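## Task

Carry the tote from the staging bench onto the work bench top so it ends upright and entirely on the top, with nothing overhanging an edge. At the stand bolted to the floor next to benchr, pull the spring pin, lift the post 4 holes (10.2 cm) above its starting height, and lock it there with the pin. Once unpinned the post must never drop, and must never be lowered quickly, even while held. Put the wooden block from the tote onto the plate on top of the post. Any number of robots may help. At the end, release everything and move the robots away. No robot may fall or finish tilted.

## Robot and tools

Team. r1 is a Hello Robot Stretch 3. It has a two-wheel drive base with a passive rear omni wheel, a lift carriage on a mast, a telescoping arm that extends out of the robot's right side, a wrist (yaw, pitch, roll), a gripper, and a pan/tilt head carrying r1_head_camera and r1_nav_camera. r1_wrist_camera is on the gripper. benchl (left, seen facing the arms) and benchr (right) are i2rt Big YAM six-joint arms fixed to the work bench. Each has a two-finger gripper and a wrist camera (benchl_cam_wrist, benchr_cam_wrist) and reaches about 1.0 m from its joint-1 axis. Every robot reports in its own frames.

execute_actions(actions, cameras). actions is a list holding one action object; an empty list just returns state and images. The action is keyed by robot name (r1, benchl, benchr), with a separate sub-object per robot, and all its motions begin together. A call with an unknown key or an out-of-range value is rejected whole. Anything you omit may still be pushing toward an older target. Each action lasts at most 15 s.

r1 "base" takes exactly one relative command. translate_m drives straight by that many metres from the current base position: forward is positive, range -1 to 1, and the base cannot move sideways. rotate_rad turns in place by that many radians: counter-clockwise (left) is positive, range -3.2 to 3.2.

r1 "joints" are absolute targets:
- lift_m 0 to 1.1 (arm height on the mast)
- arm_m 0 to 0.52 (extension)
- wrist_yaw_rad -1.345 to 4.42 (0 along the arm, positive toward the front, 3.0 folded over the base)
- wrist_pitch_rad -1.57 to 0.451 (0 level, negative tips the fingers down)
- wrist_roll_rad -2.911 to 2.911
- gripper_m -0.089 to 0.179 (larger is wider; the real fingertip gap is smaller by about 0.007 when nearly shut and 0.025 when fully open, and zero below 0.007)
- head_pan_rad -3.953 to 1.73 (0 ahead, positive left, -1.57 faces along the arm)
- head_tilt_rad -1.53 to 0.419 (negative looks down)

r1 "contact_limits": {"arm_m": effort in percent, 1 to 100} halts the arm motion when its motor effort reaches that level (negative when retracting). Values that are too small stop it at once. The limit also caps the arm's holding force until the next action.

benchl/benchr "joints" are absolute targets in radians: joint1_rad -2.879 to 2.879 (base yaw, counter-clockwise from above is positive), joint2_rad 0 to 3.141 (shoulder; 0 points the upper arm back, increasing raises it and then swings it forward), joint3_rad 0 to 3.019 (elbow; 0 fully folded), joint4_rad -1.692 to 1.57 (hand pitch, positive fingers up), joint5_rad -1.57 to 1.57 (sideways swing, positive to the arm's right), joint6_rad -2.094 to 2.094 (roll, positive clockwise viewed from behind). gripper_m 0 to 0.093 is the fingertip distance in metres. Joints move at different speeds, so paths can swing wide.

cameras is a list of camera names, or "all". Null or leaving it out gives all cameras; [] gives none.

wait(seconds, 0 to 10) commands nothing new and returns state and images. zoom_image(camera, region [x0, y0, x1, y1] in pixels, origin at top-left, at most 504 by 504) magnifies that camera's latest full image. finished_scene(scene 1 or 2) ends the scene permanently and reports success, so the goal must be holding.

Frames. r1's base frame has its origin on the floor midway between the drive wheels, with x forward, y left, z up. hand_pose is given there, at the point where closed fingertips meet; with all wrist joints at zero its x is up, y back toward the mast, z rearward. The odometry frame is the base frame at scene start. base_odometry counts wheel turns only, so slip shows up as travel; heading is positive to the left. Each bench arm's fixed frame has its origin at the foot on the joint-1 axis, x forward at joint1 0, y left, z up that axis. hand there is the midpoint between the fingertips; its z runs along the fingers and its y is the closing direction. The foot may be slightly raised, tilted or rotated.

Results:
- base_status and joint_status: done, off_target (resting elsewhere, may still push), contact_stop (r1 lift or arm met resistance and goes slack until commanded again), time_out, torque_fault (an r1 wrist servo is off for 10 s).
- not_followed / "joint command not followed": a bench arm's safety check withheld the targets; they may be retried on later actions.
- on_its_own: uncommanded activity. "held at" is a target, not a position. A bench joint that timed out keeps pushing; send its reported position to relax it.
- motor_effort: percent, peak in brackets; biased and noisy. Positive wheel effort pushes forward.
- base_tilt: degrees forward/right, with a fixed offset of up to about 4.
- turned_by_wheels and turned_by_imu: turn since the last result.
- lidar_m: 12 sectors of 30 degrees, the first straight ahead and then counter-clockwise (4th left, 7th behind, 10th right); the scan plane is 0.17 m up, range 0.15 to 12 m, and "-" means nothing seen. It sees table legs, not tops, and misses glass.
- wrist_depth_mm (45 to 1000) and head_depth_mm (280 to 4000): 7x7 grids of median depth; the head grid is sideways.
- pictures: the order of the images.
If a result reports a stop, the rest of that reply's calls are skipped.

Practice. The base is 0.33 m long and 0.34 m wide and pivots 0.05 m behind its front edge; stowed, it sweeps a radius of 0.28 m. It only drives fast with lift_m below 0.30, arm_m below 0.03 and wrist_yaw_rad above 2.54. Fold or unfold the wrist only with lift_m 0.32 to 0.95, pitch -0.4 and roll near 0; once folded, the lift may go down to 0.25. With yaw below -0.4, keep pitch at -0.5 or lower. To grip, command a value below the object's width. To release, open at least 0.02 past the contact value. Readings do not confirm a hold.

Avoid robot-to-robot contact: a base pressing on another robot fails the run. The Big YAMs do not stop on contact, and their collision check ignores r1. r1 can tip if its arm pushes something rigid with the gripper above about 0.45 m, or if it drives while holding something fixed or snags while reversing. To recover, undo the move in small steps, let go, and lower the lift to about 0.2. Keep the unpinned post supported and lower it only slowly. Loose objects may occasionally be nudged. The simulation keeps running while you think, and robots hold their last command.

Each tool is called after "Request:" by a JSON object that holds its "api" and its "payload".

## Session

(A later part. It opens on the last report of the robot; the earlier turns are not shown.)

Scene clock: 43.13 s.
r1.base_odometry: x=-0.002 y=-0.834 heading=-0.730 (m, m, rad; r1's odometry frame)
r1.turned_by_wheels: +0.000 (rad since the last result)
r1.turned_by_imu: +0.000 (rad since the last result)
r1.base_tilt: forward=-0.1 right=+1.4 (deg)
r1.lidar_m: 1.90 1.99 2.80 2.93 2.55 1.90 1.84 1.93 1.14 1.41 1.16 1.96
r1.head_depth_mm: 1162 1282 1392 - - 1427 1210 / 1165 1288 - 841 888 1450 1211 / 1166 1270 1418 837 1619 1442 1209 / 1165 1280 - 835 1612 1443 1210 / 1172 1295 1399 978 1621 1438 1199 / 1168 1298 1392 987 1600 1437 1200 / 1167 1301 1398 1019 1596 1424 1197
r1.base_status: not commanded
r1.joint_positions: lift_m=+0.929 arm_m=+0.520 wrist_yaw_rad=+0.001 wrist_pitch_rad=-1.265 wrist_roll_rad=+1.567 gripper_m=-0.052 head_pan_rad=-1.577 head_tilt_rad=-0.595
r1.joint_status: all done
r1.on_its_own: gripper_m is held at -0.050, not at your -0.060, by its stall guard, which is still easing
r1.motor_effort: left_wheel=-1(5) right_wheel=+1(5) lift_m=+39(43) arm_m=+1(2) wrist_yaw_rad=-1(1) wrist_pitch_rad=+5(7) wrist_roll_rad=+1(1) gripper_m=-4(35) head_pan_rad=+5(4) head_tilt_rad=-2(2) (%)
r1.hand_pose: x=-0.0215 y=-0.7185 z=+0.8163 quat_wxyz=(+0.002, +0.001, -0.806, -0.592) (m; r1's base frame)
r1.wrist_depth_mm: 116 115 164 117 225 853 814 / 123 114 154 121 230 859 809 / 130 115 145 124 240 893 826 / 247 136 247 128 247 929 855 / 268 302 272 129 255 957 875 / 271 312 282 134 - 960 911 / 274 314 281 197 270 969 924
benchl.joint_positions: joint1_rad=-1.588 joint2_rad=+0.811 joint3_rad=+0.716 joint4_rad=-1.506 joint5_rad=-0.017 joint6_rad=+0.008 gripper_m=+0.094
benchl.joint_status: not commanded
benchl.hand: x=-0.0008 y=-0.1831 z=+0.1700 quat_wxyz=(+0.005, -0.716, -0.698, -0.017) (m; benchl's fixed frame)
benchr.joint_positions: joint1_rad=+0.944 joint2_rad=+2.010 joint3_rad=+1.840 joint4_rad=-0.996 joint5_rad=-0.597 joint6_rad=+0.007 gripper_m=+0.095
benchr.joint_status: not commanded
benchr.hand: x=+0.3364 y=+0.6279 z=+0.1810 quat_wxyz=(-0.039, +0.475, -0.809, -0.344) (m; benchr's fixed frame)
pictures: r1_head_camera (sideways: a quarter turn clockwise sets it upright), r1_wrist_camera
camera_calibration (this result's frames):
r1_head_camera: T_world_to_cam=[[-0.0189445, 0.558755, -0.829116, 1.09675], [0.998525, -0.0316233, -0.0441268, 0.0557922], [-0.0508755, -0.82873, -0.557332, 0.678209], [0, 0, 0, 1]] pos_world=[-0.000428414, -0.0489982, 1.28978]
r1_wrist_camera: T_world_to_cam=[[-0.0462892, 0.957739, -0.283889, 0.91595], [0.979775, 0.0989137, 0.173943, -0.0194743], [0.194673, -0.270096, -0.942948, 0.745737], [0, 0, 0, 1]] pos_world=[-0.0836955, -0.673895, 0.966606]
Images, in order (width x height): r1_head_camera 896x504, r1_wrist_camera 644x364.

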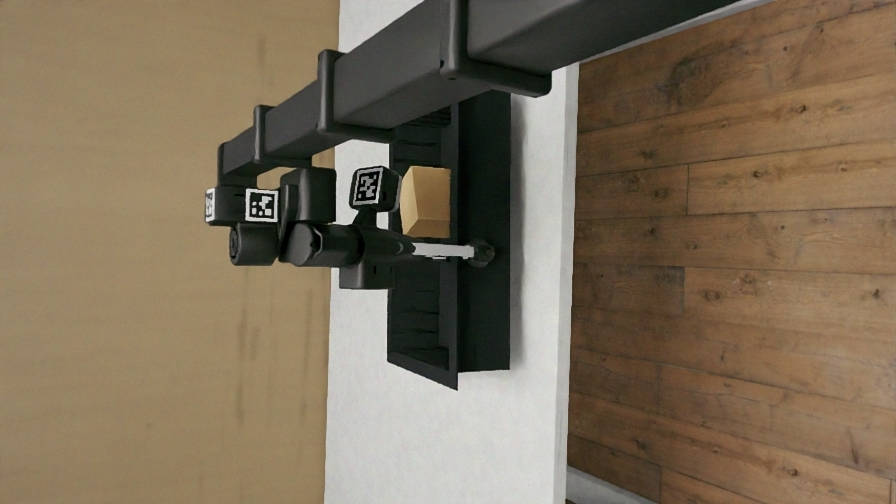

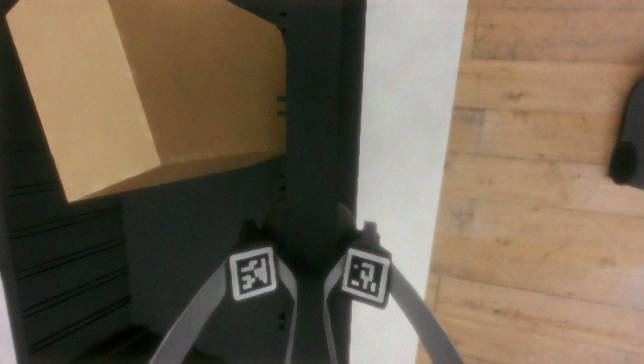

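Request:
{"api": "execute_actions", "payload": {"actions": [{"r1":{"joints":{"lift_m":1.0,"gripper_m":-0.04}}}], "cameras": ["r1_head_camera","r1_wrist_camera"]}}

Scene clock: 45.77 s.
r1.base_odometry: x=-0.002 y=-0.834 heading=-0.730 (m, m, rad; r1's odometry frame)
r1.turned_by_wheels: +0.000 (rad since the last result)
r1.turned_by_imu: +0.000 (rad since the last result)
r1.base_tilt: forward=+0.0 right=+1.4 (deg)
r1.lidar_m: 1.90 1.99 2.80 2.93 2.54 1.90 1.85 1.94 1.13 1.41 1.16 1.95
r1.head_depth_mm: 1159 1265 - 1006 895 1429 1218 / 1164 1246 1402 868 890 1449 1214 / 1161 - 1373 795 1617 1445 1203 / 1168 1275 1333 789 1611 1448 1205 / 1165 1288 1397 782 1605 1438 1204 / 1168 1294 1395 983 1608 1431 1193 / 1181 1304 1388 1018 1596 1427 1191
r1.base_status: not commanded
r1.joint_positions: lift_m=+0.999 arm_m=+0.520 wrist_yaw_rad=+0.001 wrist_pitch_rad=-1.276 wrist_roll_rad=+1.571 gripper_m=-0.036 head_pan_rad=-1.577 head_tilt_rad=-0.595
r1.joint_status: all done
r1.motor_effort: left_wheel=-1(6) right_wheel=+1(7) lift_m=+38(45) arm_m=+1(2) wrist_yaw_rad=-1(1) wrist_pitch_rad=+8(10) wrist_roll_rad=+0(1) gripper_m=-21(26) head_pan_rad=+4(4) head_tilt_rad=-1(1) (%)
r1.hand_pose: x=-0.0215 y=-0.7160 z=+0.8858 quat_wxyz=(+0.001, +0.000, -0.803, -0.596) (m; r1's base frame)
r1.wrist_depth_mm: 260 248 275 245 286 914 850 / 258 302 283 140 295 932 868 / 260 305 275 139 305 943 921 / 261 309 271 139 318 997 922 / 266 306 271 135 - - 963 / 272 306 272 135 - - 945 / 273 294 252 137 355 - 969
benchl.joint_positions: joint1_rad=-1.588 joint2_rad=+0.811 joint3_rad=+0.716 joint4_rad=-1.506 joint5_rad=-0.017 joint6_rad=+0.008 gripper_m=+0.094
benchl.joint_status: not commanded
benchl.hand: x=-0.0008 y=-0.1831 z=+0.1700 quat_wxyz=(+0.005, -0.716, -0.698, -0.017) (m; benchl's fixed frame)
benchr.joint_positions: joint1_rad=+0.944 joint2_rad=+2.010 joint3_rad=+1.840 joint4_rad=-0.996 joint5_rad=-0.597 joint6_rad=+0.007 gripper_m=+0.095
benchr.joint_status: not commanded
benchr.hand: x=+0.3364 y=+0.6279 z=+0.1810 quat_wxyz=(-0.039, +0.475, -0.809, -0.344) (m; benchr's fixed frame)
pictures: r1_head_camera (sideways: a quarter turn clockwise sets it upright), r1_wrist_camera
camera_calibration (this result's frames):
r1_head_camera: T_world_to_cam=[[-0.0189447, 0.558755, -0.829117, 1.09675], [0.998525, -0.031623, -0.0441268, 0.0557922], [-0.0508752, -0.82873, -0.557332, 0.678208], [0, 0, 0, 1]] pos_world=[-0.000428397, -0.0489982, 1.28978]
r1_wrist_camera: T_world_to_cam=[[-0.0428088, 0.96072, -0.274199, 0.926853], [0.979919, 0.0938727, 0.175917, -0.0371647], [0.194747, -0.261162, -0.945446, 0.820554], [0, 0, 0, 1]] pos_world=[-0.0837043, -0.67266, 1.03647]
Images, in order (width x height): r1_head_camera 896x504, r1_wrist_camera 644x364.

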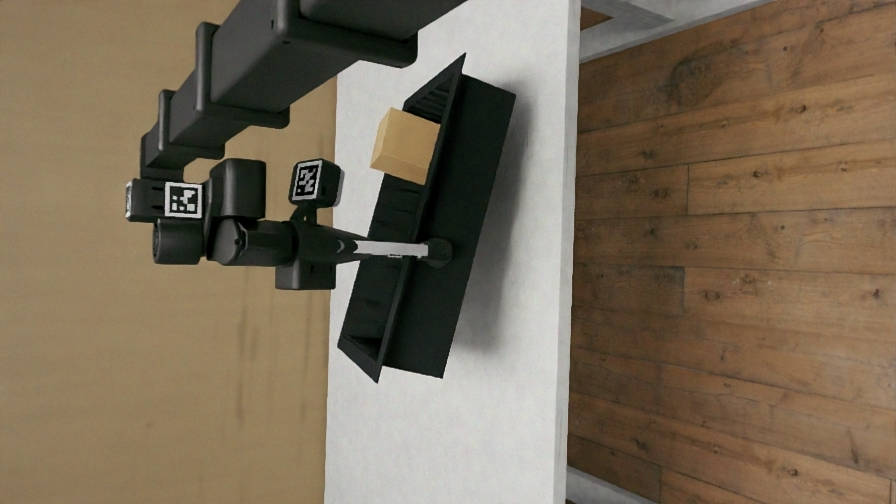

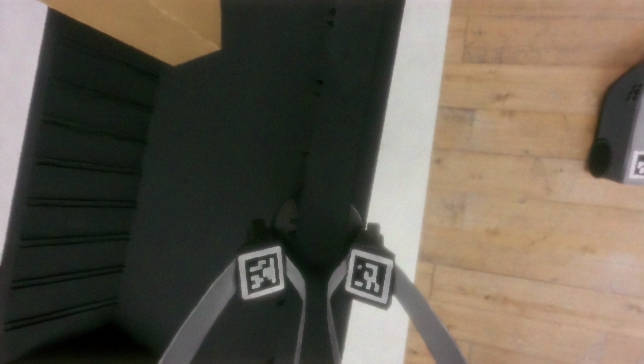

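Request:
{"api": "execute_actions", "payload": {"actions": [{"r1":{"joints":{"lift_m":0.9}}}], "cameras": []}}

Request:
{"api": "execute_actions", "payload": {"actions": [{"r1":{"joints":{"gripper_m":0.09}}}], "cameras": []}}

Request:
{"api": "execute_actions", "payload": {"actions": [{"r1":{"joints":{"lift_m":1.0},"base":{"translate_m":-0.12}}}], "cameras": ["r1_head_camera","r1_wrist_camera"]}}

Scene clock: 48.53 s.
r1.base_odometry: x=-0.002 y=-0.834 heading=-0.730 (m, m, rad; r1's odometry frame)
r1.turned_by_wheels: +0.000 (rad since the last result)
r1.turned_by_imu: +0.000 (rad since the last result)
r1.base_tilt: forward=-0.1 right=+1.3 (deg)
r1.lidar_m: 1.90 1.99 2.79 2.93 2.54 1.90 1.85 1.94 1.14 1.41 1.17 1.95
r1.head_depth_mm: 1162 1286 1383 1162 - 1410 1204 / 1159 1287 1398 - 1624 1452 1211 / 1167 1284 - 979 1636 1442 1212 / 1163 1289 1408 919 1621 1440 1207 / 1166 1296 1406 948 1612 1433 1201 / 1168 1293 1401 1027 1592 1434 1199 / 1171 1296 1394 1019 1594 1424 1194
r1.base_status: not commanded
r1.joint_positions: lift_m=+0.900 arm_m=+0.520 wrist_yaw_rad=+0.001 wrist_pitch_rad=-1.258 wrist_roll_rad=+1.568 gripper_m=-0.036 head_pan_rad=-1.577 head_tilt_rad=-0.595
r1.joint_status: all done
r1.motor_effort: left_wheel=+0(2) right_wheel=+0(2) lift_m=+16(31) arm_m=+1(2) wrist_yaw_rad=-1(1) wrist_pitch_rad=+2(8) wrist_roll_rad=+2(1) gripper_m=-20(21) head_pan_rad=+4(5) head_tilt_rad=-2(1) (%)
r1.hand_pose: x=-0.0215 y=-0.7205 z=+0.7879 quat_wxyz=(+0.002, +0.001, -0.809, -0.588) (m; r1's base frame)
r1.wrist_depth_mm: 248 242 220 117 197 814 772 / 254 251 228 121 203 815 786 / 260 260 234 126 209 870 799 / 270 267 243 129 216 886 816 / 279 281 258 133 223 891 863 / 290 291 262 139 237 907 864 / 266 281 266 148 243 949 865
benchl.joint_positions: joint1_rad=-1.588 joint2_rad=+0.811 joint3_rad=+0.716 joint4_rad=-1.506 joint5_rad=-0.017 joint6_rad=+0.008 gripper_m=+0.094
benchl.joint_status: not commanded
benchl.hand: x=-0.0008 y=-0.1831 z=+0.1700 quat_wxyz=(+0.005, -0.716, -0.698, -0.017) (m; benchl's fixed frame)
benchr.joint_positions: joint1_rad=+0.944 joint2_rad=+2.010 joint3_rad=+1.840 joint4_rad=-0.996 joint5_rad=-0.597 joint6_rad=+0.007 gripper_m=+0.095
benchr.joint_status: not commanded
benchr.hand: x=+0.3364 y=+0.6279 z=+0.1810 quat_wxyz=(-0.039, +0.475, -0.809, -0.344) (m; benchr's fixed frame)
pictures: none
No camera images: the call's "cameras" was empty. Leave "cameras" out to get every camera's image.

Scene clock: 50.30 s.
r1.base_odometry: x=-0.002 y=-0.834 heading=-0.730 (m, m, rad; r1's odometry frame)
r1.turned_by_wheels: +0.000 (rad since the last result)
r1.turned_by_imu: +0.000 (rad since the last result)
r1.base_tilt: forward=+0.0 right=+1.4 (deg)
r1.lidar_m: 1.90 2.00 2.79 2.92 2.54 1.90 1.85 1.94 1.14 1.41 1.17 1.96
r1.head_depth_mm: 1165 1285 1391 1163 - 1416 1195 / 1162 1289 1391 - 1634 1455 1211 / 1164 1282 - 979 1627 1440 1209 / 1164 1297 1404 989 1619 1447 1211 / 1167 1301 1404 985 1627 1429 1205 / 1173 1294 1397 1028 1607 1433 1195 / 1168 1300 1390 1024 1598 1424 1195
r1.base_status: not commanded
r1.joint_positions: lift_m=+0.900 arm_m=+0.520 wrist_yaw_rad=+0.001 wrist_pitch_rad=-1.255 wrist_roll_rad=+1.568 gripper_m=+0.090 head_pan_rad=-1.577 head_tilt_rad=-0.595
r1.joint_status: all done
r1.motor_effort: left_wheel=-1(1) right_wheel=+1(1) lift_m=+16(16) arm_m=+2(1) wrist_yaw_rad=-1(1) wrist_pitch_rad=+2(3) wrist_roll_rad=+1(1) gripper_m=+0(78) head_pan_rad=+5(4) head_tilt_rad=-1(2) (%)
r1.hand_pose: x=-0.0215 y=-0.7212 z=+0.7880 quat_wxyz=(+0.002, +0.001, -0.809, -0.587) (m; r1's base frame)
r1.wrist_depth_mm: 249 247 226 210 195 798 757 / 252 253 233 214 202 835 780 / 262 264 241 134 208 872 784 / 268 276 249 139 215 897 832 / 277 284 254 144 227 906 851 / 285 303 260 154 232 894 876 / 270 279 276 157 243 949 892
benchl.joint_positions: joint1_rad=-1.588 joint2_rad=+0.811 joint3_rad=+0.716 joint4_rad=-1.506 joint5_rad=-0.017 joint6_rad=+0.008 gripper_m=+0.094
benchl.joint_status: not commanded
benchl.hand: x=-0.0008 y=-0.1831 z=+0.1700 quat_wxyz=(+0.005, -0.716, -0.698, -0.017) (m; benchl's fixed frame)
benchr.joint_positions: joint1_rad=+0.944 joint2_rad=+2.010 joint3_rad=+1.840 joint4_rad=-0.996 joint5_rad=-0.597 joint6_rad=+0.007 gripper_m=+0.095
benchr.joint_status: not commanded
benchr.hand: x=+0.3364 y=+0.6279 z=+0.1810 quat_wxyz=(-0.039, +0.475, -0.809, -0.344) (m; benchr's fixed frame)
pictures: none
No camera images: the call's "cameras" was empty. Leave "cameras" out to get every camera's image.

Scene clock: 52.43 s.
r1.base_odometry: x=-0.091 y=-0.754 heading=-0.730 (m, m, rad; r1's odometry frame)
r1.turned_by_wheels: +0.000 (rad since the last result)
r1.turned_by_imu: +0.001 (rad since the last result)
r1.base_tilt: forward=-0.1 right=+1.4 (deg)
r1.lidar_m: 2.02 2.12 2.97 2.95 2.37 1.78 1.73 1.82 1.08 1.41 1.23 2.07
r1.head_depth_mm: 1157 1263 - 1007 893 1429 1223 / 1158 1234 1408 1050 891 1449 1218 / 1162 - 1368 960 855 1449 1200 / 1161 1266 1339 956 1622 1437 1210 / 1164 1293 1401 1016 1617 1432 1204 / 1169 1289 1399 980 1612 1434 1198 / 1164 1292 1384 979 1597 1426 1199
r1.base_status: done
r1.joint_positions: lift_m=+0.999 arm_m=+0.520 wrist_yaw_rad=+0.001 wrist_pitch_rad=-1.254 wrist_roll_rad=+1.568 gripper_m=+0.090 head_pan_rad=-1.577 head_tilt_rad=-0.595
r1.joint_status: all done
r1.motor_effort: left_wheel=-1(6) right_wheel=+2(4) lift_m=+35(38) arm_m=+2(1) wrist_yaw_rad=-1(1) wrist_pitch_rad=+2(2) wrist_roll_rad=+1(1) gripper_m=+1(2) head_pan_rad=+4(4) head_tilt_rad=-2(2) (%)
r1.hand_pose: x=-0.0215 y=-0.7213 z=+0.8871 quat_wxyz=(+0.002, +0.001, -0.809, -0.587) (m; r1's base frame)
r1.wrist_depth_mm: 393 263 242 228 219 897 840 / 409 240 336 311 288 928 856 / 425 244 343 326 300 939 893 / 444 331 364 336 310 971 901 / 465 339 371 343 322 - 939 / 488 334 383 360 340 - 962 / 508 408 403 369 360 - 998
benchl.joint_positions: joint1_rad=-1.588 joint2_rad=+0.811 joint3_rad=+0.716 joint4_rad=-1.506 joint5_rad=-0.017 joint6_rad=+0.008 gripper_m=+0.094
benchl.joint_status: not commanded
benchl.hand: x=-0.0008 y=-0.1831 z=+0.1700 quat_wxyz=(+0.005, -0.716, -0.698, -0.017) (m; benchl's fixed frame)
benchr.joint_positions: joint1_rad=+0.944 joint2_rad=+2.010 joint3_rad=+1.840 joint4_rad=-0.996 joint5_rad=-0.597 joint6_rad=+0.007 gripper_m=+0.095
benchr.joint_status: not commanded
benchr.hand: x=+0.3364 y=+0.6279 z=+0.1810 quat_wxyz=(-0.039, +0.475, -0.809, -0.344) (m; benchr's fixed frame)
pictures: r1_head_camera (sideways: a quarter turn clockwise sets it upright), r1_wrist_camera
camera_calibration (this result's frames):
r1_head_camera: T_world_to_cam=[[-0.0189445, 0.558755, -0.829117, 1.09675], [0.998525, -0.0316232, -0.0441268, 0.0557922], [-0.0508754, -0.82873, -0.557332, 0.678208], [0, 0, 0, 1]] pos_world=[-0.000428408, -0.0489982, 1.28978]
r1_wrist_camera: T_world_to_cam=[[-0.0458913, 0.954581, -0.294397, 0.94575], [0.979782, 0.100462, 0.173015, -0.0295868], [0.194732, -0.280505, -0.939892, 0.801533], [0, 0, 0, 1]] pos_world=[-0.0836942, -0.674988, 1.0369]
Images, in order (width x height): r1_head_camera 896x504, r1_wrist_camera 644x364.

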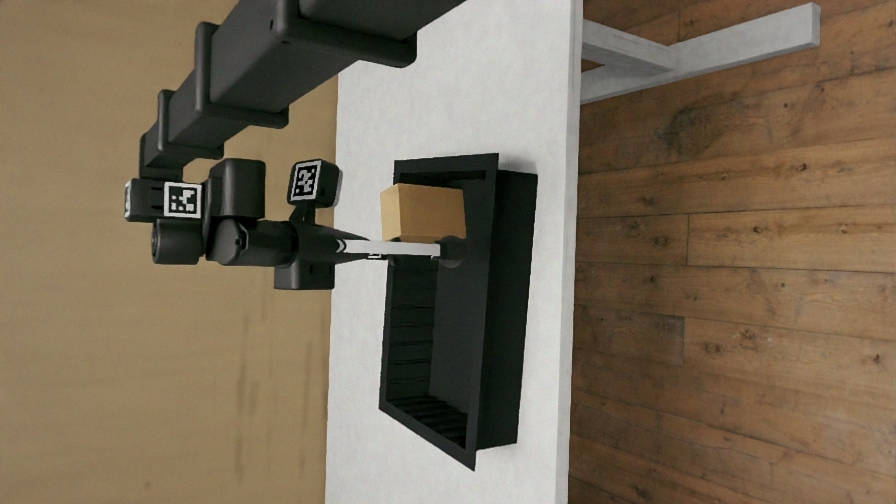

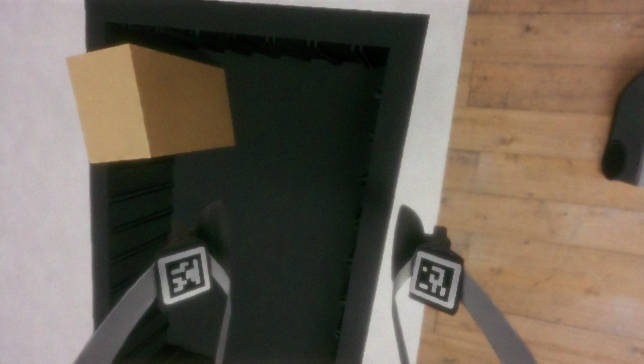

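Request:
{"api": "execute_actions", "payload": {"actions": [{"r1":{"joints":{"wrist_pitch_rad":-0.4,"wrist_roll_rad":0,"gripper_m":0.14,"arm_m":0.42},"base":{"translate_m":-0.06}}}], "cameras": []}}

Request:
{"api": "execute_actions", "payload": {"actions": [{"r1":{"joints":{"lift_m":0.83}}}], "cameras": ["r1_head_camera","r1_wrist_camera"]}}

Scene clock: 56.17 s.
r1.base_odometry: x=-0.136 y=-0.714 heading=-0.730 (m, m, rad; r1's odometry frame)
r1.turned_by_wheels: +0.000 (rad since the last result)
r1.turned_by_imu: +0.000 (rad since the last result)
r1.base_tilt: forward=+0.0 right=+1.4 (deg)
r1.lidar_m: 2.08 2.19 3.06 2.95 2.29 1.72 1.67 1.75 1.05 1.41 1.26 2.07
r1.head_depth_mm: 1157 1258 - 1009 896 1465 1216 / 1157 1242 1389 1056 886 1420 1215 / 1156 1227 1352 1001 887 1450 1212 / 1158 1245 1335 958 852 1434 1204 / 1168 1288 1400 1010 1604 1436 1204 / 1166 1288 1405 1019 1610 1428 1198 / 1166 1293 1382 934 1597 1421 1197
r1.base_status: done
r1.joint_positions: lift_m=+0.999 arm_m=+0.420 wrist_yaw_rad=+0.001 wrist_pitch_rad=-0.421 wrist_roll_rad=+0.005 gripper_m=+0.140 head_pan_rad=-1.577 head_tilt_rad=-0.595
r1.joint_status: all done
r1.motor_effort: left_wheel=-2(6) right_wheel=+2(5) lift_m=+35(35) arm_m=-3(4) wrist_yaw_rad=-1(1) wrist_pitch_rad=+7(7) wrist_roll_rad=-2(2) gripper_m=+1(81) head_pan_rad=+4(5) head_tilt_rad=-2(1) (%)
r1.hand_pose: x=-0.0213 y=-0.7894 z=+1.0116 quat_wxyz=(+0.690, +0.148, -0.693, -0.148) (m; r1's base frame)
r1.wrist_depth_mm: 708 698 702 696 696 686 689 / 793 785 770 769 746 739 762 / 860 826 851 833 843 827 820 / 688 717 719 734 717 733 888 / 565 603 581 585 591 626 600 / 407 - 445 351 479 - 510 / 397 421 422 382 418 437 441
benchl.joint_positions: joint1_rad=-1.588 joint2_rad=+0.811 joint3_rad=+0.716 joint4_rad=-1.506 joint5_rad=-0.017 joint6_rad=+0.008 gripper_m=+0.094
benchl.joint_status: not commanded
benchl.hand: x=-0.0008 y=-0.1831 z=+0.1700 quat_wxyz=(+0.005, -0.716, -0.698, -0.017) (m; benchl's fixed frame)
benchr.joint_positions: joint1_rad=+0.944 joint2_rad=+2.010 joint3_rad=+1.840 joint4_rad=-0.996 joint5_rad=-0.597 joint6_rad=+0.007 gripper_m=+0.095
benchr.joint_status: not commanded
benchr.hand: x=+0.3364 y=+0.6279 z=+0.1810 quat_wxyz=(-0.039, +0.475, -0.809, -0.344) (m; benchr's fixed frame)
pictures: none
No camera images: the call's "cameras" was empty. Leave "cameras" out to get every camera's image.

Scene clock: 58.53 s.
r1.base_odometry: x=-0.136 y=-0.714 heading=-0.730 (m, m, rad; r1's odometry frame)
r1.turned_by_wheels: +0.000 (rad since the last result)
r1.turned_by_imu: +0.000 (rad since the last result)
r1.base_tilt: forward=-0.1 right=+1.3 (deg)
r1.lidar_m: 2.08 2.19 3.04 2.95 2.29 1.71 1.67 1.75 1.05 1.41 1.26 2.07
r1.head_depth_mm: 1148 1276 1387 1058 874 - - / 1152 1282 1395 1102 - 1449 1211 / 1158 1278 1417 921 884 1440 1212 / 1165 1293 1405 943 852 1443 1209 / 1160 1295 1393 1006 1618 1438 1198 / 1161 1292 1395 1023 1602 1433 1200 / 1166 1290 1397 936 1604 1420 1198
r1.base_status: not commanded
r1.joint_positions: lift_m=+0.831 arm_m=+0.420 wrist_yaw_rad=+0.001 wrist_pitch_rad=-0.420 wrist_roll_rad=+0.005 gripper_m=+0.140 head_pan_rad=-1.577 head_tilt_rad=-0.595
r1.joint_status: all done
r1.motor_effort: left_wheel=-2(2) right_wheel=+2(2) lift_m=+14(34) arm_m=-4(3) wrist_yaw_rad=-1(1) wrist_pitch_rad=+6(7) wrist_roll_rad=-2(2) gripper_m=+0(1) head_pan_rad=+4(4) head_tilt_rad=-2(1) (%)
r1.hand_pose: x=-0.0213 y=-0.7895 z=+0.8428 quat_wxyz=(+0.690, +0.148, -0.693, -0.148) (m; r1's base frame)
r1.wrist_depth_mm: 707 688 696 697 698 691 677 / 726 740 723 733 713 750 758 / 333 334 533 268 551 578 577 / 344 350 336 238 305 426 437 / 326 340 334 267 239 366 354 / 285 - 285 287 200 - 297 / 243 244 247 248 188 249 258
benchl.joint_positions: joint1_rad=-1.588 joint2_rad=+0.811 joint3_rad=+0.716 joint4_rad=-1.506 joint5_rad=-0.017 joint6_rad=+0.008 gripper_m=+0.094
benchl.joint_status: not commanded
benchl.hand: x=-0.0008 y=-0.1831 z=+0.1700 quat_wxyz=(+0.005, -0.716, -0.698, -0.017) (m; benchl's fixed frame)
benchr.joint_positions: joint1_rad=+0.944 joint2_rad=+2.010 joint3_rad=+1.840 joint4_rad=-0.996 joint5_rad=-0.597 joint6_rad=+0.007 gripper_m=+0.095
benchr.joint_status: not commanded
benchr.hand: x=+0.3364 y=+0.6279 z=+0.1810 quat_wxyz=(-0.039, +0.475, -0.809, -0.344) (m; benchr's fixed frame)
pictures: r1_head_camera (sideways: a quarter turn clockwise sets it upright), r1_wrist_camera
camera_calibration (this result's frames):
r1_head_camera: T_world_to_cam=[[-0.0189445, 0.558755, -0.829116, 1.09675], [0.998525, -0.0316232, -0.0441268, 0.0557922], [-0.0508754, -0.82873, -0.557332, 0.678209], [0, 0, 0, 1]] pos_world=[-0.000428408, -0.0489982, 1.28978]
r1_wrist_camera: T_world_to_cam=[[-0.999164, -0.00120282, 0.0408649, -0.0595957], [-0.0340115, 0.579095, -0.814551, 1.17333], [-0.0226849, -0.81526, -0.578651, 0.0095073], [0, 0, 0, 1]] pos_world=[-0.0194236, -0.671788, 0.96367]
Images, in order (width x height): r1_head_camera 896x504, r1_wrist_camera 644x364.

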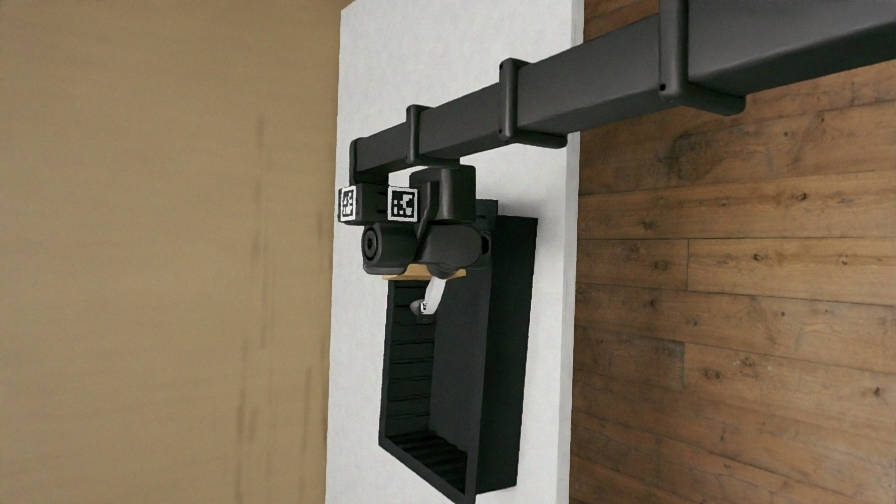

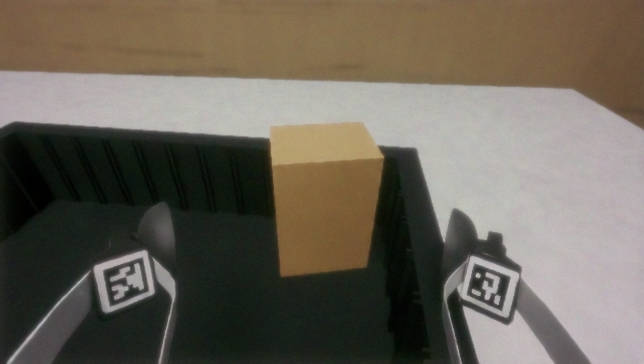

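Request:
{"api": "execute_actions", "payload": {"actions": [{"r1":{"joints":{"arm_m":0.52},"base":{"translate_m":-0.008}}}], "cameras": ["r1_wrist_camera"]}}

Request:
{"api": "execute_actions", "payload": {"actions": [{"r1":{"joints":{"gripper_m":0.02}}}], "cameras": ["r1_wrist_camera"]}}

Request:
{"api": "execute_actions", "payload": {"actions": [{"r1":{"joints":{"lift_m":0.96}}}], "cameras": ["r1_wrist_camera"]}}

Scene clock: 61.37 s.
r1.base_odometry: x=-0.142 y=-0.709 heading=-0.730 (m, m, rad; r1's odometry frame)
r1.turned_by_wheels: +0.000 (rad since the last result)
r1.turned_by_imu: +0.000 (rad since the last result)
r1.base_tilt: forward=+0.0 right=+1.4 (deg)
r1.lidar_m: 2.09 2.19 3.07 2.96 2.28 1.71 1.66 1.74 1.05 1.41 1.27 2.07
r1.head_depth_mm: 1153 1277 1384 1057 861 - - / 1154 1279 1392 1128 - 1411 1212 / 1155 1285 1398 960 884 1447 1211 / 1159 1284 1389 937 850 1443 1204 / 1161 1279 1399 1016 1613 1433 1200 / 1164 1287 1394 1021 1608 1430 1197 / 1163 1291 1395 936 1610 1430 1198
r1.base_status: done
r1.joint_positions: lift_m=+0.831 arm_m=+0.520 wrist_yaw_rad=+0.001 wrist_pitch_rad=-0.420 wrist_roll_rad=+0.005 gripper_m=+0.140 head_pan_rad=-1.577 head_tilt_rad=-0.595
r1.joint_status: all done
r1.motor_effort: left_wheel=-1(7) right_wheel=+2(6) lift_m=+15(15) arm_m=+3(3) wrist_yaw_rad=-1(2) wrist_pitch_rad=+6(6) wrist_roll_rad=-2(1) gripper_m=+1(1) head_pan_rad=+5(4) head_tilt_rad=-1(2) (%)
r1.hand_pose: x=-0.0213 y=-0.8888 z=+0.8428 quat_wxyz=(+0.690, +0.148, -0.693, -0.148) (m; r1's base frame)
r1.wrist_depth_mm: 610 627 600 603 593 585 583 / 656 672 658 654 652 642 639 / 528 529 534 550 555 557 575 / 409 411 411 423 427 428 436 / 249 239 229 169 219 363 358 / 278 - 152 152 179 - 298 / 243 244 234 177 185 248 258
benchl.joint_positions: joint1_rad=-1.588 joint2_rad=+0.811 joint3_rad=+0.716 joint4_rad=-1.506 joint5_rad=-0.017 joint6_rad=+0.008 gripper_m=+0.094
benchl.joint_status: not commanded
benchl.hand: x=-0.0008 y=-0.1831 z=+0.1700 quat_wxyz=(+0.005, -0.716, -0.698, -0.017) (m; benchl's fixed frame)
benchr.joint_positions: joint1_rad=+0.944 joint2_rad=+2.010 joint3_rad=+1.840 joint4_rad=-0.996 joint5_rad=-0.597 joint6_rad=+0.007 gripper_m=+0.095
benchr.joint_status: not commanded
benchr.hand: x=+0.3364 y=+0.6279 z=+0.1810 quat_wxyz=(-0.039, +0.475, -0.809, -0.344) (m; benchr's fixed frame)
pictures: r1_wrist_camera
camera_calibration (this result's frames):
r1_wrist_camera: T_world_to_cam=[[-0.99915, -0.00134883, 0.0412057, -0.0601333], [-0.0343765, 0.578999, -0.814603, 1.23084], [-0.0227593, -0.815327, -0.578553, -0.0716264], [0, 0, 0, 1]] pos_world=[-0.0194005, -0.771133, 0.963682]
Images, in order (width x height): r1_wrist_camera 644x364.

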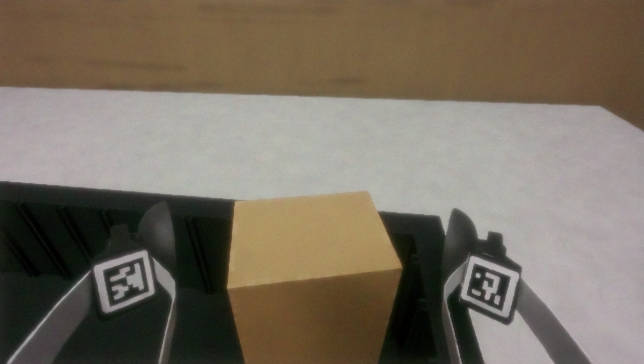

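Scene clock: 63.07 s.
r1.base_odometry: x=-0.142 y=-0.709 heading=-0.730 (m, m, rad; r1's odometry frame)
r1.turned_by_wheels: +0.000 (rad since the last result)
r1.turned_by_imu: +0.000 (rad since the last result)
r1.base_tilt: forward=-0.1 right=+1.3 (deg)
r1.lidar_m: 2.09 2.19 3.06 2.96 2.28 1.71 1.66 1.74 1.05 1.41 1.27 2.07
r1.head_depth_mm: 1150 1277 1386 1052 861 - - / 1160 1286 1389 1129 - 1413 1211 / 1155 1282 1393 957 883 1448 1210 / 1164 1283 1393 930 846 1445 1205 / 1166 1288 1396 1018 1618 1435 1203 / 1167 1288 1403 1024 1609 1438 1203 / 1163 1294 1384 938 1605 1422 1200
r1.base_status: not commanded
r1.joint_positions: lift_m=+0.831 arm_m=+0.520 wrist_yaw_rad=+0.000 wrist_pitch_rad=-0.421 wrist_roll_rad=+0.005 gripper_m=+0.021 head_pan_rad=-1.577 head_tilt_rad=-0.595
r1.joint_status: all done
r1.motor_effort: left_wheel=-2(2) right_wheel=+2(3) lift_m=+15(15) arm_m=+3(3) wrist_yaw_rad=+0(2) wrist_pitch_rad=+7(7) wrist_roll_rad=-2(1) gripper_m=-22(96) head_pan_rad=+5(4) head_tilt_rad=-2(2) (%)
r1.hand_pose: x=-0.0216 y=-0.8887 z=+0.8425 quat_wxyz=(+0.690, +0.148, -0.693, -0.149) (m; r1's base frame)
r1.wrist_depth_mm: 617 604 614 588 591 594 584 / 660 653 659 664 661 646 641 / 516 528 528 540 548 550 567 / 408 414 415 416 430 429 430 / 250 241 168 167 228 346 352 / 277 273 146 147 153 297 297 / 242 244 231 169 171 249 256
benchl.joint_positions: joint1_rad=-1.588 joint2_rad=+0.811 joint3_rad=+0.716 joint4_rad=-1.506 joint5_rad=-0.017 joint6_rad=+0.008 gripper_m=+0.094
benchl.joint_status: not commanded
benchl.hand: x=-0.0008 y=-0.1831 z=+0.1700 quat_wxyz=(+0.005, -0.716, -0.698, -0.017) (m; benchl's fixed frame)
benchr.joint_positions: joint1_rad=+0.944 joint2_rad=+2.010 joint3_rad=+1.840 joint4_rad=-0.996 joint5_rad=-0.597 joint6_rad=+0.007 gripper_m=+0.095
benchr.joint_status: not commanded
benchr.hand: x=+0.3364 y=+0.6279 z=+0.1810 quat_wxyz=(-0.039, +0.475, -0.809, -0.344) (m; benchr's fixed frame)
pictures: r1_wrist_camera
camera_calibration (this result's frames):
r1_wrist_camera: T_world_to_cam=[[-0.999151, 0.000255188, 0.0412046, -0.0590659], [-0.033411, 0.580239, -0.813761, 1.23087], [-0.0241162, -0.814446, -0.579738, -0.0699421], [0, 0, 0, 1]] pos_world=[-0.0195779, -0.771147, 0.963518]
Images, in order (width x height): r1_wrist_camera 644x364.

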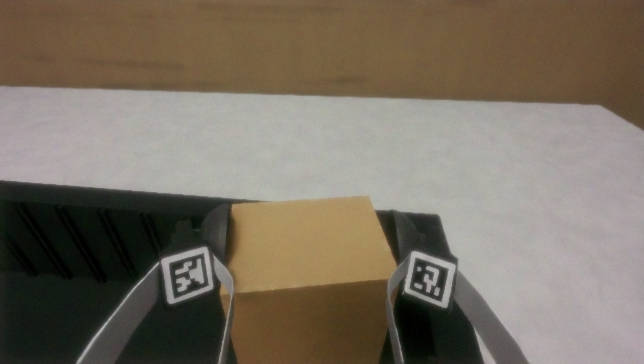

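Scene clock: 65.07 s.
r1.base_odometry: x=-0.142 y=-0.709 heading=-0.730 (m, m, rad; r1's odometry frame)
r1.turned_by_wheels: +0.000 (rad since the last result)
r1.turned_by_imu: +0.000 (rad since the last result)
r1.base_tilt: forward=-0.1 right=+1.4 (deg)
r1.lidar_m: 2.09 2.20 3.06 2.95 2.29 1.71 1.66 1.73 1.05 1.41 1.27 2.06
r1.head_depth_mm: 1151 1275 1388 - 1359 1456 1212 / 1159 1261 - 1046 891 1413 1210 / 1161 1247 1377 1002 886 1435 1209 / 1161 1270 885 987 849 1441 1201 / 1160 1295 1399 1011 1612 1433 1203 / 1164 1290 1405 1022 1608 1429 1206 / 1168 1295 1384 935 1599 1424 1194
r1.base_status: not commanded
r1.joint_positions: lift_m=+0.959 arm_m=+0.520 wrist_yaw_rad=+0.000 wrist_pitch_rad=-0.440 wrist_roll_rad=+0.005 gripper_m=+0.030 head_pan_rad=-1.577 head_tilt_rad=-0.595
r1.joint_status: all done
r1.on_its_own: gripper_m is held at +0.029, not at your +0.020, by its stall guard, which is not easing now
r1.motor_effort: left_wheel=-2(2) right_wheel=+2(2) lift_m=+37(36) arm_m=+3(3) wrist_yaw_rad=+0(0) wrist_pitch_rad=+13(13) wrist_roll_rad=-2(1) gripper_m=-20(22) head_pan_rad=+4(4) head_tilt_rad=-1(2) (%)
r1.hand_pose: x=-0.0216 y=-0.8862 z=+0.9671 quat_wxyz=(+0.689, +0.154, -0.691, -0.155) (m; r1's base frame)
r1.wrist_depth_mm: 613 613 613 592 602 604 584 / 674 682 668 667 664 657 648 / 716 745 723 716 735 725 716 / 605 608 612 628 631 643 683 / 490 501 172 173 531 521 535 / 329 439 146 146 153 439 444 / 353 352 309 162 364 385 387
benchl.joint_positions: joint1_rad=-1.588 joint2_rad=+0.811 joint3_rad=+0.716 joint4_rad=-1.506 joint5_rad=-0.017 joint6_rad=+0.008 gripper_m=+0.094
benchl.joint_status: not commanded
benchl.hand: x=-0.0008 y=-0.1831 z=+0.1700 quat_wxyz=(+0.005, -0.716, -0.698, -0.017) (m; benchl's fixed frame)
benchr.joint_positions: joint1_rad=+0.944 joint2_rad=+2.010 joint3_rad=+1.840 joint4_rad=-0.996 joint5_rad=-0.597 joint6_rad=+0.007 gripper_m=+0.095
benchr.joint_status: not commanded
benchr.hand: x=+0.3364 y=+0.6279 z=+0.1810 quat_wxyz=(-0.039, +0.475, -0.809, -0.344) (m; benchr's fixed frame)
pictures: r1_wrist_camera
camera_calibration (this result's frames):
r1_wrist_camera: T_world_to_cam=[[-0.99915, -0.000517618, 0.0412119, -0.0648972], [-0.033416, 0.595494, -0.802664, 1.33369], [-0.024126, -0.803359, -0.595005, 0.0289042], [0, 0, 0, 1]] pos_world=[-0.019578, -0.771021, 1.09038]
Images, in order (width x height): r1_wrist_camera 644x364.

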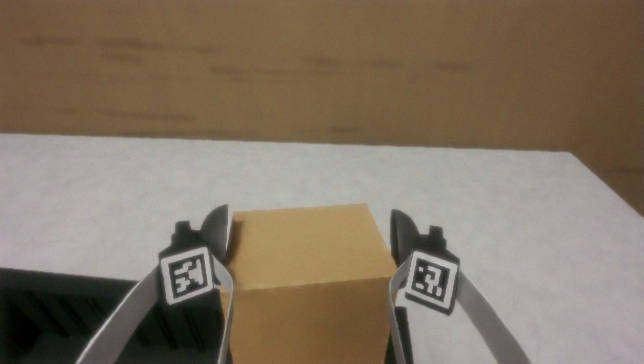

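Request:
{"api": "execute_actions", "payload": {"actions": [{"r1":{"joints":{"arm_m":0.0}}}], "cameras": []}}

Request:
{"api": "execute_actions", "payload": {"actions": [{"r1":{"base":{"rotate_rad":1.109}},"benchr":{"joints":{"joint1_rad":1.57,"joint2_rad":0.8,"joint3_rad":0.8,"joint4_rad":-0.9,"joint5_rad":0}}}], "cameras": []}}

Request:
{"api": "execute_actions", "payload": {"actions": [{"r1":{"base":{"translate_m":1}}}], "cameras": []}}

Request:
{"api": "execute_actions", "payload": {"actions": [{"r1":{"base":{"translate_m":1}}}], "cameras": []}}

Request:
{"api": "execute_actions", "payload": {"actions": [{"r1":{"base":{"translate_m":0.31},"joints":{"lift_m":1.02}}}], "cameras": []}}

Request:
{"api": "execute_actions", "payload": {"actions": [{"r1":{"base":{"rotate_rad":2.033}}}]}}

Scene clock: 72.03 s.
r1.base_odometry: x=-0.142 y=-0.709 heading=-0.730 (m, m, rad; r1's odometry frame)
r1.turned_by_wheels: +0.000 (rad since the last result)
r1.turned_by_imu: +0.000 (rad since the last result)
r1.base_tilt: forward=+0.0 right=+1.3 (deg)
r1.lidar_m: 2.09 2.19 3.04 2.95 2.28 1.71 1.66 1.74 1.05 1.41 1.27 2.07
r1.head_depth_mm: 1148 1288 1398 1060 - - - / 1156 1283 1386 1051 871 - - / 1159 1281 1394 1005 - - - / 1163 1291 1399 1017 - - - / 1164 1287 1392 1012 849 1398 1200 / 1167 1295 1405 1023 1606 1431 1195 / 1164 1295 1388 937 1599 1422 1195
r1.base_status: not commanded
r1.joint_positions: lift_m=+0.959 arm_m=+0.001 wrist_yaw_rad=+0.000 wrist_pitch_rad=-0.440 wrist_roll_rad=+0.003 gripper_m=+0.030 head_pan_rad=-1.577 head_tilt_rad=-0.595
r1.joint_status: all done
joint sent to its limit — the command would take r1.arm_m past its lower limit, so that joint was sent only as far as its limit.
r1.on_its_own: gripper_m is held at +0.029, not at your +0.020, by its stall guard, which is not easing now
r1.motor_effort: left_wheel=-2(2) right_wheel=+2(2) lift_m=+37(37) arm_m=-4(4) wrist_yaw_rad=+0(0) wrist_pitch_rad=+13(13) wrist_roll_rad=-1(2) gripper_m=-20(20) head_pan_rad=+4(5) head_tilt_rad=-2(2) (%)
r1.hand_pose: x=-0.0216 y=-0.3679 z=+0.9671 quat_wxyz=(+0.689, +0.154, -0.691, -0.155) (m; r1's base frame)
r1.wrist_depth_mm: - - - - - - - / - - - - - - - / 785 689 776 775 813 824 - / 606 584 578 580 644 651 - / - - 172 173 561 575 576 / - - 146 147 153 - - / - - - 162 - - -
benchl.joint_positions: joint1_rad=-1.588 joint2_rad=+0.811 joint3_rad=+0.716 joint4_rad=-1.506 joint5_rad=-0.017 joint6_rad=+0.008 gripper_m=+0.094
benchl.joint_status: not commanded
benchl.hand: x=-0.0008 y=-0.1831 z=+0.1700 quat_wxyz=(+0.005, -0.716, -0.698, -0.017) (m; benchl's fixed frame)
benchr.joint_positions: joint1_rad=+0.944 joint2_rad=+2.010 joint3_rad=+1.840 joint4_rad=-0.996 joint5_rad=-0.597 joint6_rad=+0.007 gripper_m=+0.095
benchr.joint_status: not commanded
benchr.hand: x=+0.3364 y=+0.6279 z=+0.1810 quat_wxyz=(-0.039, +0.475, -0.809, -0.344) (m; benchr's fixed frame)
pictures: none
No camera images: the call's "cameras" was empty. Leave "cameras" out to get every camera's image.

Scene clock: 74.77 s.
r1.base_odometry: x=-0.142 y=-0.709 heading=+0.378 (m, m, rad; r1's odometry frame)
r1.turned_by_wheels: +1.109 (rad since the last result)
r1.turned_by_imu: +1.111 (rad since the last result)
r1.base_tilt: forward=+0.0 right=+1.3 (deg)
r1.lidar_m: 2.95 2.99 2.15 1.68 1.67 1.78 1.05 1.41 1.27 2.11 2.09 2.24
r1.head_depth_mm: 1700 1820 1862 1057 - - - / 1974 2101 2195 1217 1937 - - / 2032 2264 2532 2265 - - - / 1946 2136 2403 2348 - - - / 1836 2034 2279 2317 1829 1401 1204 / 1769 1933 2165 2299 1763 1437 1197 / 1684 1850 2047 2193 1761 1431 1198
r1.base_status: done
r1.joint_positions: lift_m=+0.959 arm_m=+0.001 wrist_yaw_rad=+0.000 wrist_pitch_rad=-0.440 wrist_roll_rad=+0.003 gripper_m=+0.030 head_pan_rad=-1.577 head_tilt_rad=-0.595
r1.joint_status: not commanded
r1.on_its_own: gripper_m is held at +0.029, not at your +0.020, by its stall guard, which is not easing now
r1.motor_effort: left_wheel=-4(7) right_wheel=+4(9) lift_m=+37(37) arm_m=-3(3) wrist_yaw_rad=+0(0) wrist_pitch_rad=+13(13) wrist_roll_rad=+0(1) gripper_m=-19(21) head_pan_rad=+5(5) head_tilt_rad=-2(2) (%)
r1.hand_pose: x=-0.0216 y=-0.3679 z=+0.9671 quat_wxyz=(+0.689, +0.154, -0.691, -0.155) (m; r1's base frame)
r1.wrist_depth_mm: - - - - - - - / - - - - - - - / - - - - 938 847 852 / - - - - - 680 642 / - - 172 173 - - 542 / - - 146 147 152 - - / - - - 163 - - -
benchl.joint_positions: joint1_rad=-1.588 joint2_rad=+0.811 joint3_rad=+0.716 joint4_rad=-1.506 joint5_rad=-0.017 joint6_rad=+0.008 gripper_m=+0.094
benchl.joint_status: not commanded
benchl.hand: x=-0.0008 y=-0.1831 z=+0.1700 quat_wxyz=(+0.005, -0.716, -0.698, -0.017) (m; benchl's fixed frame)
benchr.joint_positions: joint1_rad=+1.575 joint2_rad=+0.807 joint3_rad=+0.811 joint4_rad=-0.899 joint5_rad=-0.003 joint6_rad=+0.007 gripper_m=+0.095
benchr.joint_status: all done
benchr.hand: x=-0.0013 y=+0.3447 z=+0.2606 quat_wxyz=(-0.232, +0.666, -0.668, -0.237) (m; benchr's fixed frame)
pictures: none
No camera images: the call's "cameras" was empty. Leave "cameras" out to get every camera's image.

Scene clock: 86.00 s.
r1.base_odometry: x=+0.788 y=-0.339 heading=+0.378 (m, m, rad; r1's odometry frame)
r1.turned_by_wheels: +0.000 (rad since the last result)
r1.turned_by_imu: -0.001 (rad since the last result)
r1.base_tilt: forward=+0.0 right=+1.3 (deg)
r1.lidar_m: 2.10 2.00 2.28 2.10 2.09 2.23 2.05 1.94 2.17 1.70 1.68 1.81
r1.head_depth_mm: 1795 2028 2324 2386 - - - / 1694 1912 2193 2366 1928 - - / 1632 1801 2035 2247 - - - / 1540 1705 1931 2156 - - - / 1475 1630 1822 2054 1839 1389 1204 / 1411 1551 1714 1941 1753 1433 1208 / 1353 1484 1626 1826 1770 1428 1201
r1.base_status: done
r1.joint_positions: lift_m=+0.959 arm_m=+0.001 wrist_yaw_rad=+0.000 wrist_pitch_rad=-0.440 wrist_roll_rad=+0.003 gripper_m=+0.030 head_pan_rad=-1.577 head_tilt_rad=-0.595
r1.joint_status: not commanded
r1.on_its_own: gripper_m is held at +0.029, not at your +0.020, by its stall guard, which is not easing now
r1.motor_effort: left_wheel=-3(5) right_wheel=+4(9) lift_m=+36(37) arm_m=-3(3) wrist_yaw_rad=+0(0) wrist_pitch_rad=+13(13) wrist_roll_rad=-1(1) gripper_m=-19(20) head_pan_rad=+4(4) head_tilt_rad=-1(2) (%)
r1.hand_pose: x=-0.0216 y=-0.3679 z=+0.9671 quat_wxyz=(+0.689, +0.154, -0.691, -0.155) (m; r1's base frame)
r1.wrist_depth_mm: - - - - - - - / - - - - - - - / - - - - - - - / - - - - - - - / - - 171 172 - - - / - - 146 148 153 - - / - - - 162 - - -
benchl.joint_positions: joint1_rad=-1.588 joint2_rad=+0.811 joint3_rad=+0.716 joint4_rad=-1.506 joint5_rad=-0.017 joint6_rad=+0.008 gripper_m=+0.094
benchl.joint_status: not commanded
benchl.hand: x=-0.0008 y=-0.1831 z=+0.1700 quat_wxyz=(+0.005, -0.716, -0.698, -0.017) (m; benchl's fixed frame)
benchr.joint_positions: joint1_rad=+1.575 joint2_rad=+0.807 joint3_rad=+0.811 joint4_rad=-0.899 joint5_rad=-0.003 joint6_rad=+0.007 gripper_m=+0.095
benchr.joint_status: not commanded
benchr.hand: x=-0.0013 y=+0.3447 z=+0.2606 quat_wxyz=(-0.232, +0.666, -0.668, -0.237) (m; benchr's fixed frame)
pictures: none
No camera images: the call's "cameras" was empty. Leave "cameras" out to get every camera's image.

Scene clock: 97.23 s.
r1.base_odometry: x=+1.717 y=+0.030 heading=+0.378 (m, m, rad; r1's odometry frame)
r1.turned_by_wheels: +0.000 (rad since the last result)
r1.turned_by_imu: -0.001 (rad since the last result)
r1.base_tilt: forward=-0.1 right=+1.3 (deg)
r1.lidar_m: 1.53 1.11 1.62 1.85 2.49 2.66 3.04 3.20 1.64 1.29 1.27 1.36
r1.head_depth_mm: 1357 1526 1756 2074 - - - / 1277 1427 1631 1889 1921 - - / 1213 1353 1541 1772 - - - / 1156 1284 1444 1646 - - - / 1107 1220 1367 1539 1679 1402 1202 / 1064 1165 1290 1462 1626 1434 1199 / 1018 1109 1232 1369 1562 1428 1201
r1.base_status: done
r1.joint_positions: lift_m=+0.959 arm_m=+0.001 wrist_yaw_rad=+0.000 wrist_pitch_rad=-0.440 wrist_roll_rad=+0.003 gripper_m=+0.033 head_pan_rad=-1.577 head_tilt_rad=-0.595
r1.joint_status: not commanded
r1.on_its_own: gripper_m is held at +0.032, not at your +0.020, by its stall guard, which is not easing now
r1.motor_effort: left_wheel=-3(4) right_wheel=+3(7) lift_m=+37(37) arm_m=-3(3) wrist_yaw_rad=+0(0) wrist_pitch_rad=+13(13) wrist_roll_rad=-1(0) gripper_m=-19(20) head_pan_rad=+4(4) head_tilt_rad=-2(1) (%)
r1.hand_pose: x=-0.0216 y=-0.3679 z=+0.9671 quat_wxyz=(+0.689, +0.154, -0.691, -0.155) (m; r1's base frame)
r1.wrist_depth_mm: 823 901 969 - - - - / 873 966 - - - - - / 941 - - - - - - / - - - - - - - / - - 173 174 - - - / - - 146 147 154 - - / - - - 162 - - -
benchl.joint_positions: joint1_rad=-1.588 joint2_rad=+0.811 joint3_rad=+0.716 joint4_rad=-1.506 joint5_rad=-0.017 joint6_rad=+0.008 gripper_m=+0.094
benchl.joint_status: not commanded
benchl.hand: x=-0.0008 y=-0.1831 z=+0.1700 quat_wxyz=(+0.005, -0.716, -0.698, -0.017) (m; benchl's fixed frame)
benchr.joint_positions: joint1_rad=+1.575 joint2_rad=+0.807 joint3_rad=+0.811 joint4_rad=-0.899 joint5_rad=-0.003 joint6_rad=+0.007 gripper_m=+0.095
benchr.joint_status: not commanded
benchr.hand: x=-0.0013 y=+0.3447 z=+0.2606 quat_wxyz=(-0.232, +0.666, -0.668, -0.237) (m; benchr's fixed frame)
pictures: none
No camera images: the call's "cameras" was empty. Leave "cameras" out to get every camera's image.

Scene clock: 101.77 s.
r1.base_odometry: x=+2.005 y=+0.144 heading=+0.378 (m, m, rad; r1's odometry frame)
r1.turned_by_wheels: +0.000 (rad since the last result)
r1.turned_by_imu: +0.000 (rad since the last result)
r1.base_tilt: forward=+0.0 right=+1.3 (deg)
r1.lidar_m: 1.25 0.85 0.89 1.81 2.62 2.79 3.33 3.07 1.48 1.16 1.14 1.23
r1.head_depth_mm: 1212 1366 1482 - - - - / 1138 1289 1468 - - - - / 1083 1212 1372 - - - - / 1039 1158 1297 - - - 1173 / 990 1094 1220 1372 1582 1420 1201 / 947 1042 1161 1307 1486 1424 1196 / 909 997 1100 1237 1395 1432 1197
r1.base_status: done
r1.joint_positions: lift_m=+1.019 arm_m=+0.001 wrist_yaw_rad=+0.000 wrist_pitch_rad=-0.440 wrist_roll_rad=+0.003 gripper_m=+0.033 head_pan_rad=-1.577 head_tilt_rad=-0.595
r1.joint_status: all done
r1.on_its_own: gripper_m is held at +0.032, not at your +0.020, by its stall guard, which is not easing now
r1.motor_effort: left_wheel=-3(5) right_wheel=+3(7) lift_m=+37(39) arm_m=-3(3) wrist_yaw_rad=+0(0) wrist_pitch_rad=+13(13) wrist_roll_rad=-1(1) gripper_m=-19(18) head_pan_rad=+4(4) head_tilt_rad=-2(2) (%)
r1.hand_pose: x=-0.0216 y=-0.3679 z=+1.0271 quat_wxyz=(+0.689, +0.154, -0.691, -0.155) (m; r1's base frame)
r1.wrist_depth_mm: 719 773 879 957 - - - / 757 837 928 - - - - / 841 903 - - - - - / 912 959 - - - - - / 972 - 173 173 - - - / - - 145 147 153 - - / - - - 162 - - -
benchl.joint_positions: joint1_rad=-1.588 joint2_rad=+0.811 joint3_rad=+0.716 joint4_rad=-1.506 joint5_rad=-0.017 joint6_rad=+0.008 gripper_m=+0.094
benchl.joint_status: not commanded
benchl.hand: x=-0.0008 y=-0.1831 z=+0.1700 quat_wxyz=(+0.005, -0.716, -0.698, -0.017) (m; benchl's fixed frame)
benchr.joint_positions: joint1_rad=+1.575 joint2_rad=+0.807 joint3_rad=+0.811 joint4_rad=-0.899 joint5_rad=-0.003 joint6_rad=+0.007 gripper_m=+0.095
benchr.joint_status: not commanded
benchr.hand: x=-0.0013 y=+0.3447 z=+0.2606 quat_wxyz=(-0.232, +0.666, -0.668, -0.237) (m; benchr's fixed frame)
pictures: none
No camera images: the call's "cameras" was empty. Leave "cameras" out to get every camera's image.

Scene clock: 105.97 s.
r1.base_odometry: x=+2.005 y=+0.144 heading=+2.411 (m, m, rad; r1's odometry frame)
r1.turned_by_wheels: +2.033 (rad since the last result)
r1.turned_by_imu: +2.037 (rad since the last result)
r1.base_tilt: forward=-0.1 right=+1.3 (deg)
r1.lidar_m: 2.61 2.75 3.35 3.08 1.54 1.17 1.14 1.20 1.26 0.84 0.89 1.81
r1.head_depth_mm: 998 1104 1192 - - - - / 1002 1110 1242 - - - - / 1005 1112 1246 - - - - / 1006 1122 1210 - - - 1181 / 1007 1125 1236 1434 1629 1416 1204 / 1017 1125 1246 1375 1633 1431 1203 / 1015 1127 1244 1018 836 1311 1174
r1.base_status: done
r1.joint_positions: lift_m=+1.019 arm_m=+0.001 wrist_yaw_rad=+0.000 wrist_pitch_rad=-0.440 wrist_roll_rad=+0.003 gripper_m=+0.033 head_pan_rad=-1.577 head_tilt_rad=-0.595
r1.joint_status: not commanded
r1.on_its_own: gripper_m is held at +0.032, not at your +0.020, by its stall guard, which is not easing now
r1.motor_effort: left_wheel=-4(9) right_wheel=+4(9) lift_m=+37(37) arm_m=-3(3) wrist_yaw_rad=+0(0) wrist_pitch_rad=+13(13) wrist_roll_rad=-1(1) gripper_m=-20(18) head_pan_rad=+4(4) head_tilt_rad=-2(2) (%)
r1.hand_pose: x=-0.0216 y=-0.3679 z=+1.0271 quat_wxyz=(+0.689, +0.154, -0.691, -0.155) (m; r1's base frame)
r1.wrist_depth_mm: 931 932 922 921 936 894 892 / - - - 983 - - 998 / 820 910 - - - - - / 702 732 - - - - - / 585 598 172 173 - - - / 500 514 146 147 153 - - / 456 - - 162 - - -
benchl.joint_positions: joint1_rad=-1.588 joint2_rad=+0.811 joint3_rad=+0.716 joint4_rad=-1.506 joint5_rad=-0.017 joint6_rad=+0.008 gripper_m=+0.094
benchl.joint_status: not commanded
benchl.hand: x=-0.0008 y=-0.1831 z=+0.1700 quat_wxyz=(+0.005, -0.716, -0.698, -0.017) (m; benchl's fixed frame)
benchr.joint_positions: joint1_rad=+1.575 joint2_rad=+0.807 joint3_rad=+0.811 joint4_rad=-0.899 joint5_rad=-0.003 joint6_rad=+0.007 gripper_m=+0.095
benchr.joint_status: not commanded
benchr.hand: x=-0.0013 y=+0.3447 z=+0.2606 quat_wxyz=(-0.232, +0.666, -0.668, -0.237) (m; benchr's fixed frame)
pictures: benchl_cam_wrist, benchr_cam_wrist, r1_head_camera (sideways: a quarter turn clockwise sets it upright), r1_nav_camera (sideways: a quarter turn counterclockwise sets it upright), r1_wrist_camera
camera_calibration (this result's frames):
benchr_cam_wrist: T_world_to_cam=[[0.999992, 0.00128934, -0.00366322, 0.00213862], [0.0010826, -0.998436, -0.0558875, 0.36451], [-0.00372955, 0.0558831, -0.99843, 0.362968], [0, 0, 0, 1]] pos_world=[-0.00117951, 0.343653, 0.382778]
r1_head_camera: T_world_to_cam=[[-0.0189445, 0.558755, -0.829116, 1.09675], [0.998525, -0.0316232, -0.0441268, 0.0557922], [-0.0508754, -0.82873, -0.557332, 0.678209], [0, 0, 0, 1]] pos_world=[-0.000428408, -0.0489982, 1.28978]
r1_nav_camera: T_world_to_cam=[[-0.0497585, -0.578117, 0.814435, -1.01075], [-0.998448, 0.0492067, -0.0260722, 0.0891146], [-0.0250029, -0.814469, -0.579669, 0.711394], [0, 0, 0, 1]] pos_world=[0.0564696, -0.00931135, 1.23789]
r1_wrist_camera: T_world_to_cam=[[-0.99909, -0.0011895, 0.042636, -0.0688101], [-0.0349604, 0.595472, -0.802615, 1.07312], [-0.0244338, -0.803375, -0.594972, 0.480941], [0, 0, 0, 1]] pos_world=[-0.0194797, -0.252717, 1.15038]
Images, in order (width x height): benchl_cam_wrist 504x504, benchr_cam_wrist 504x504, r1_head_camera 896x504, r1_nav_camera 672x504, r1_wrist_camera 644x364.

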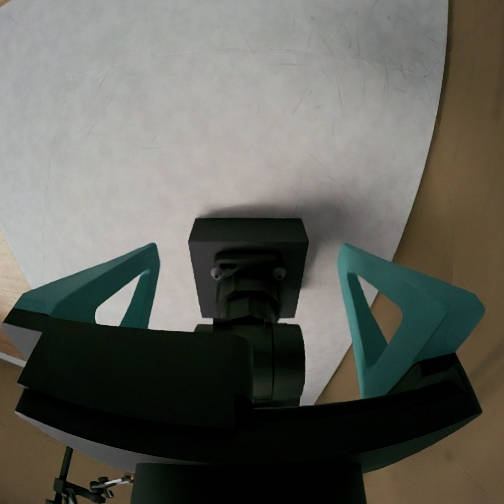

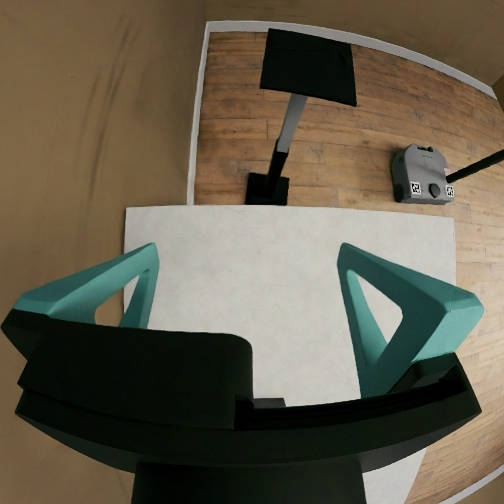

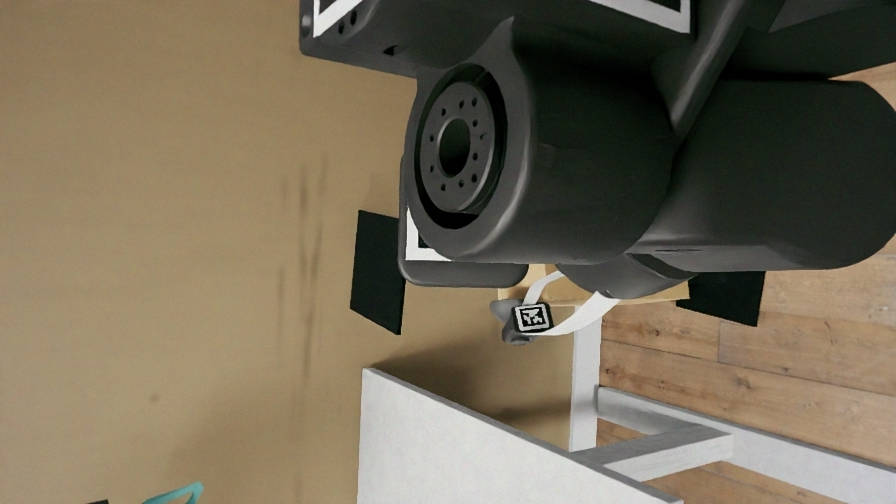

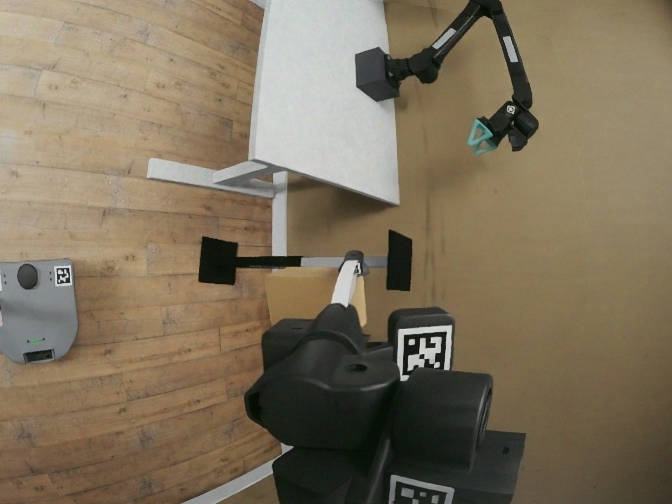

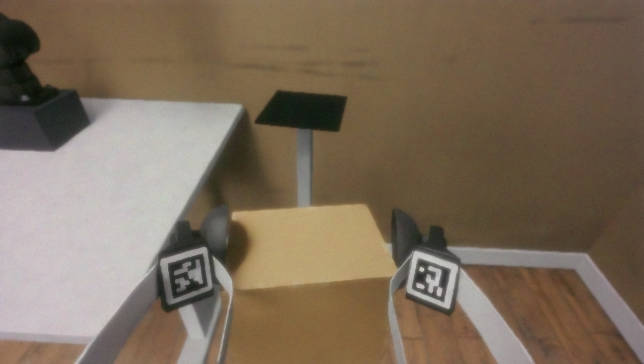

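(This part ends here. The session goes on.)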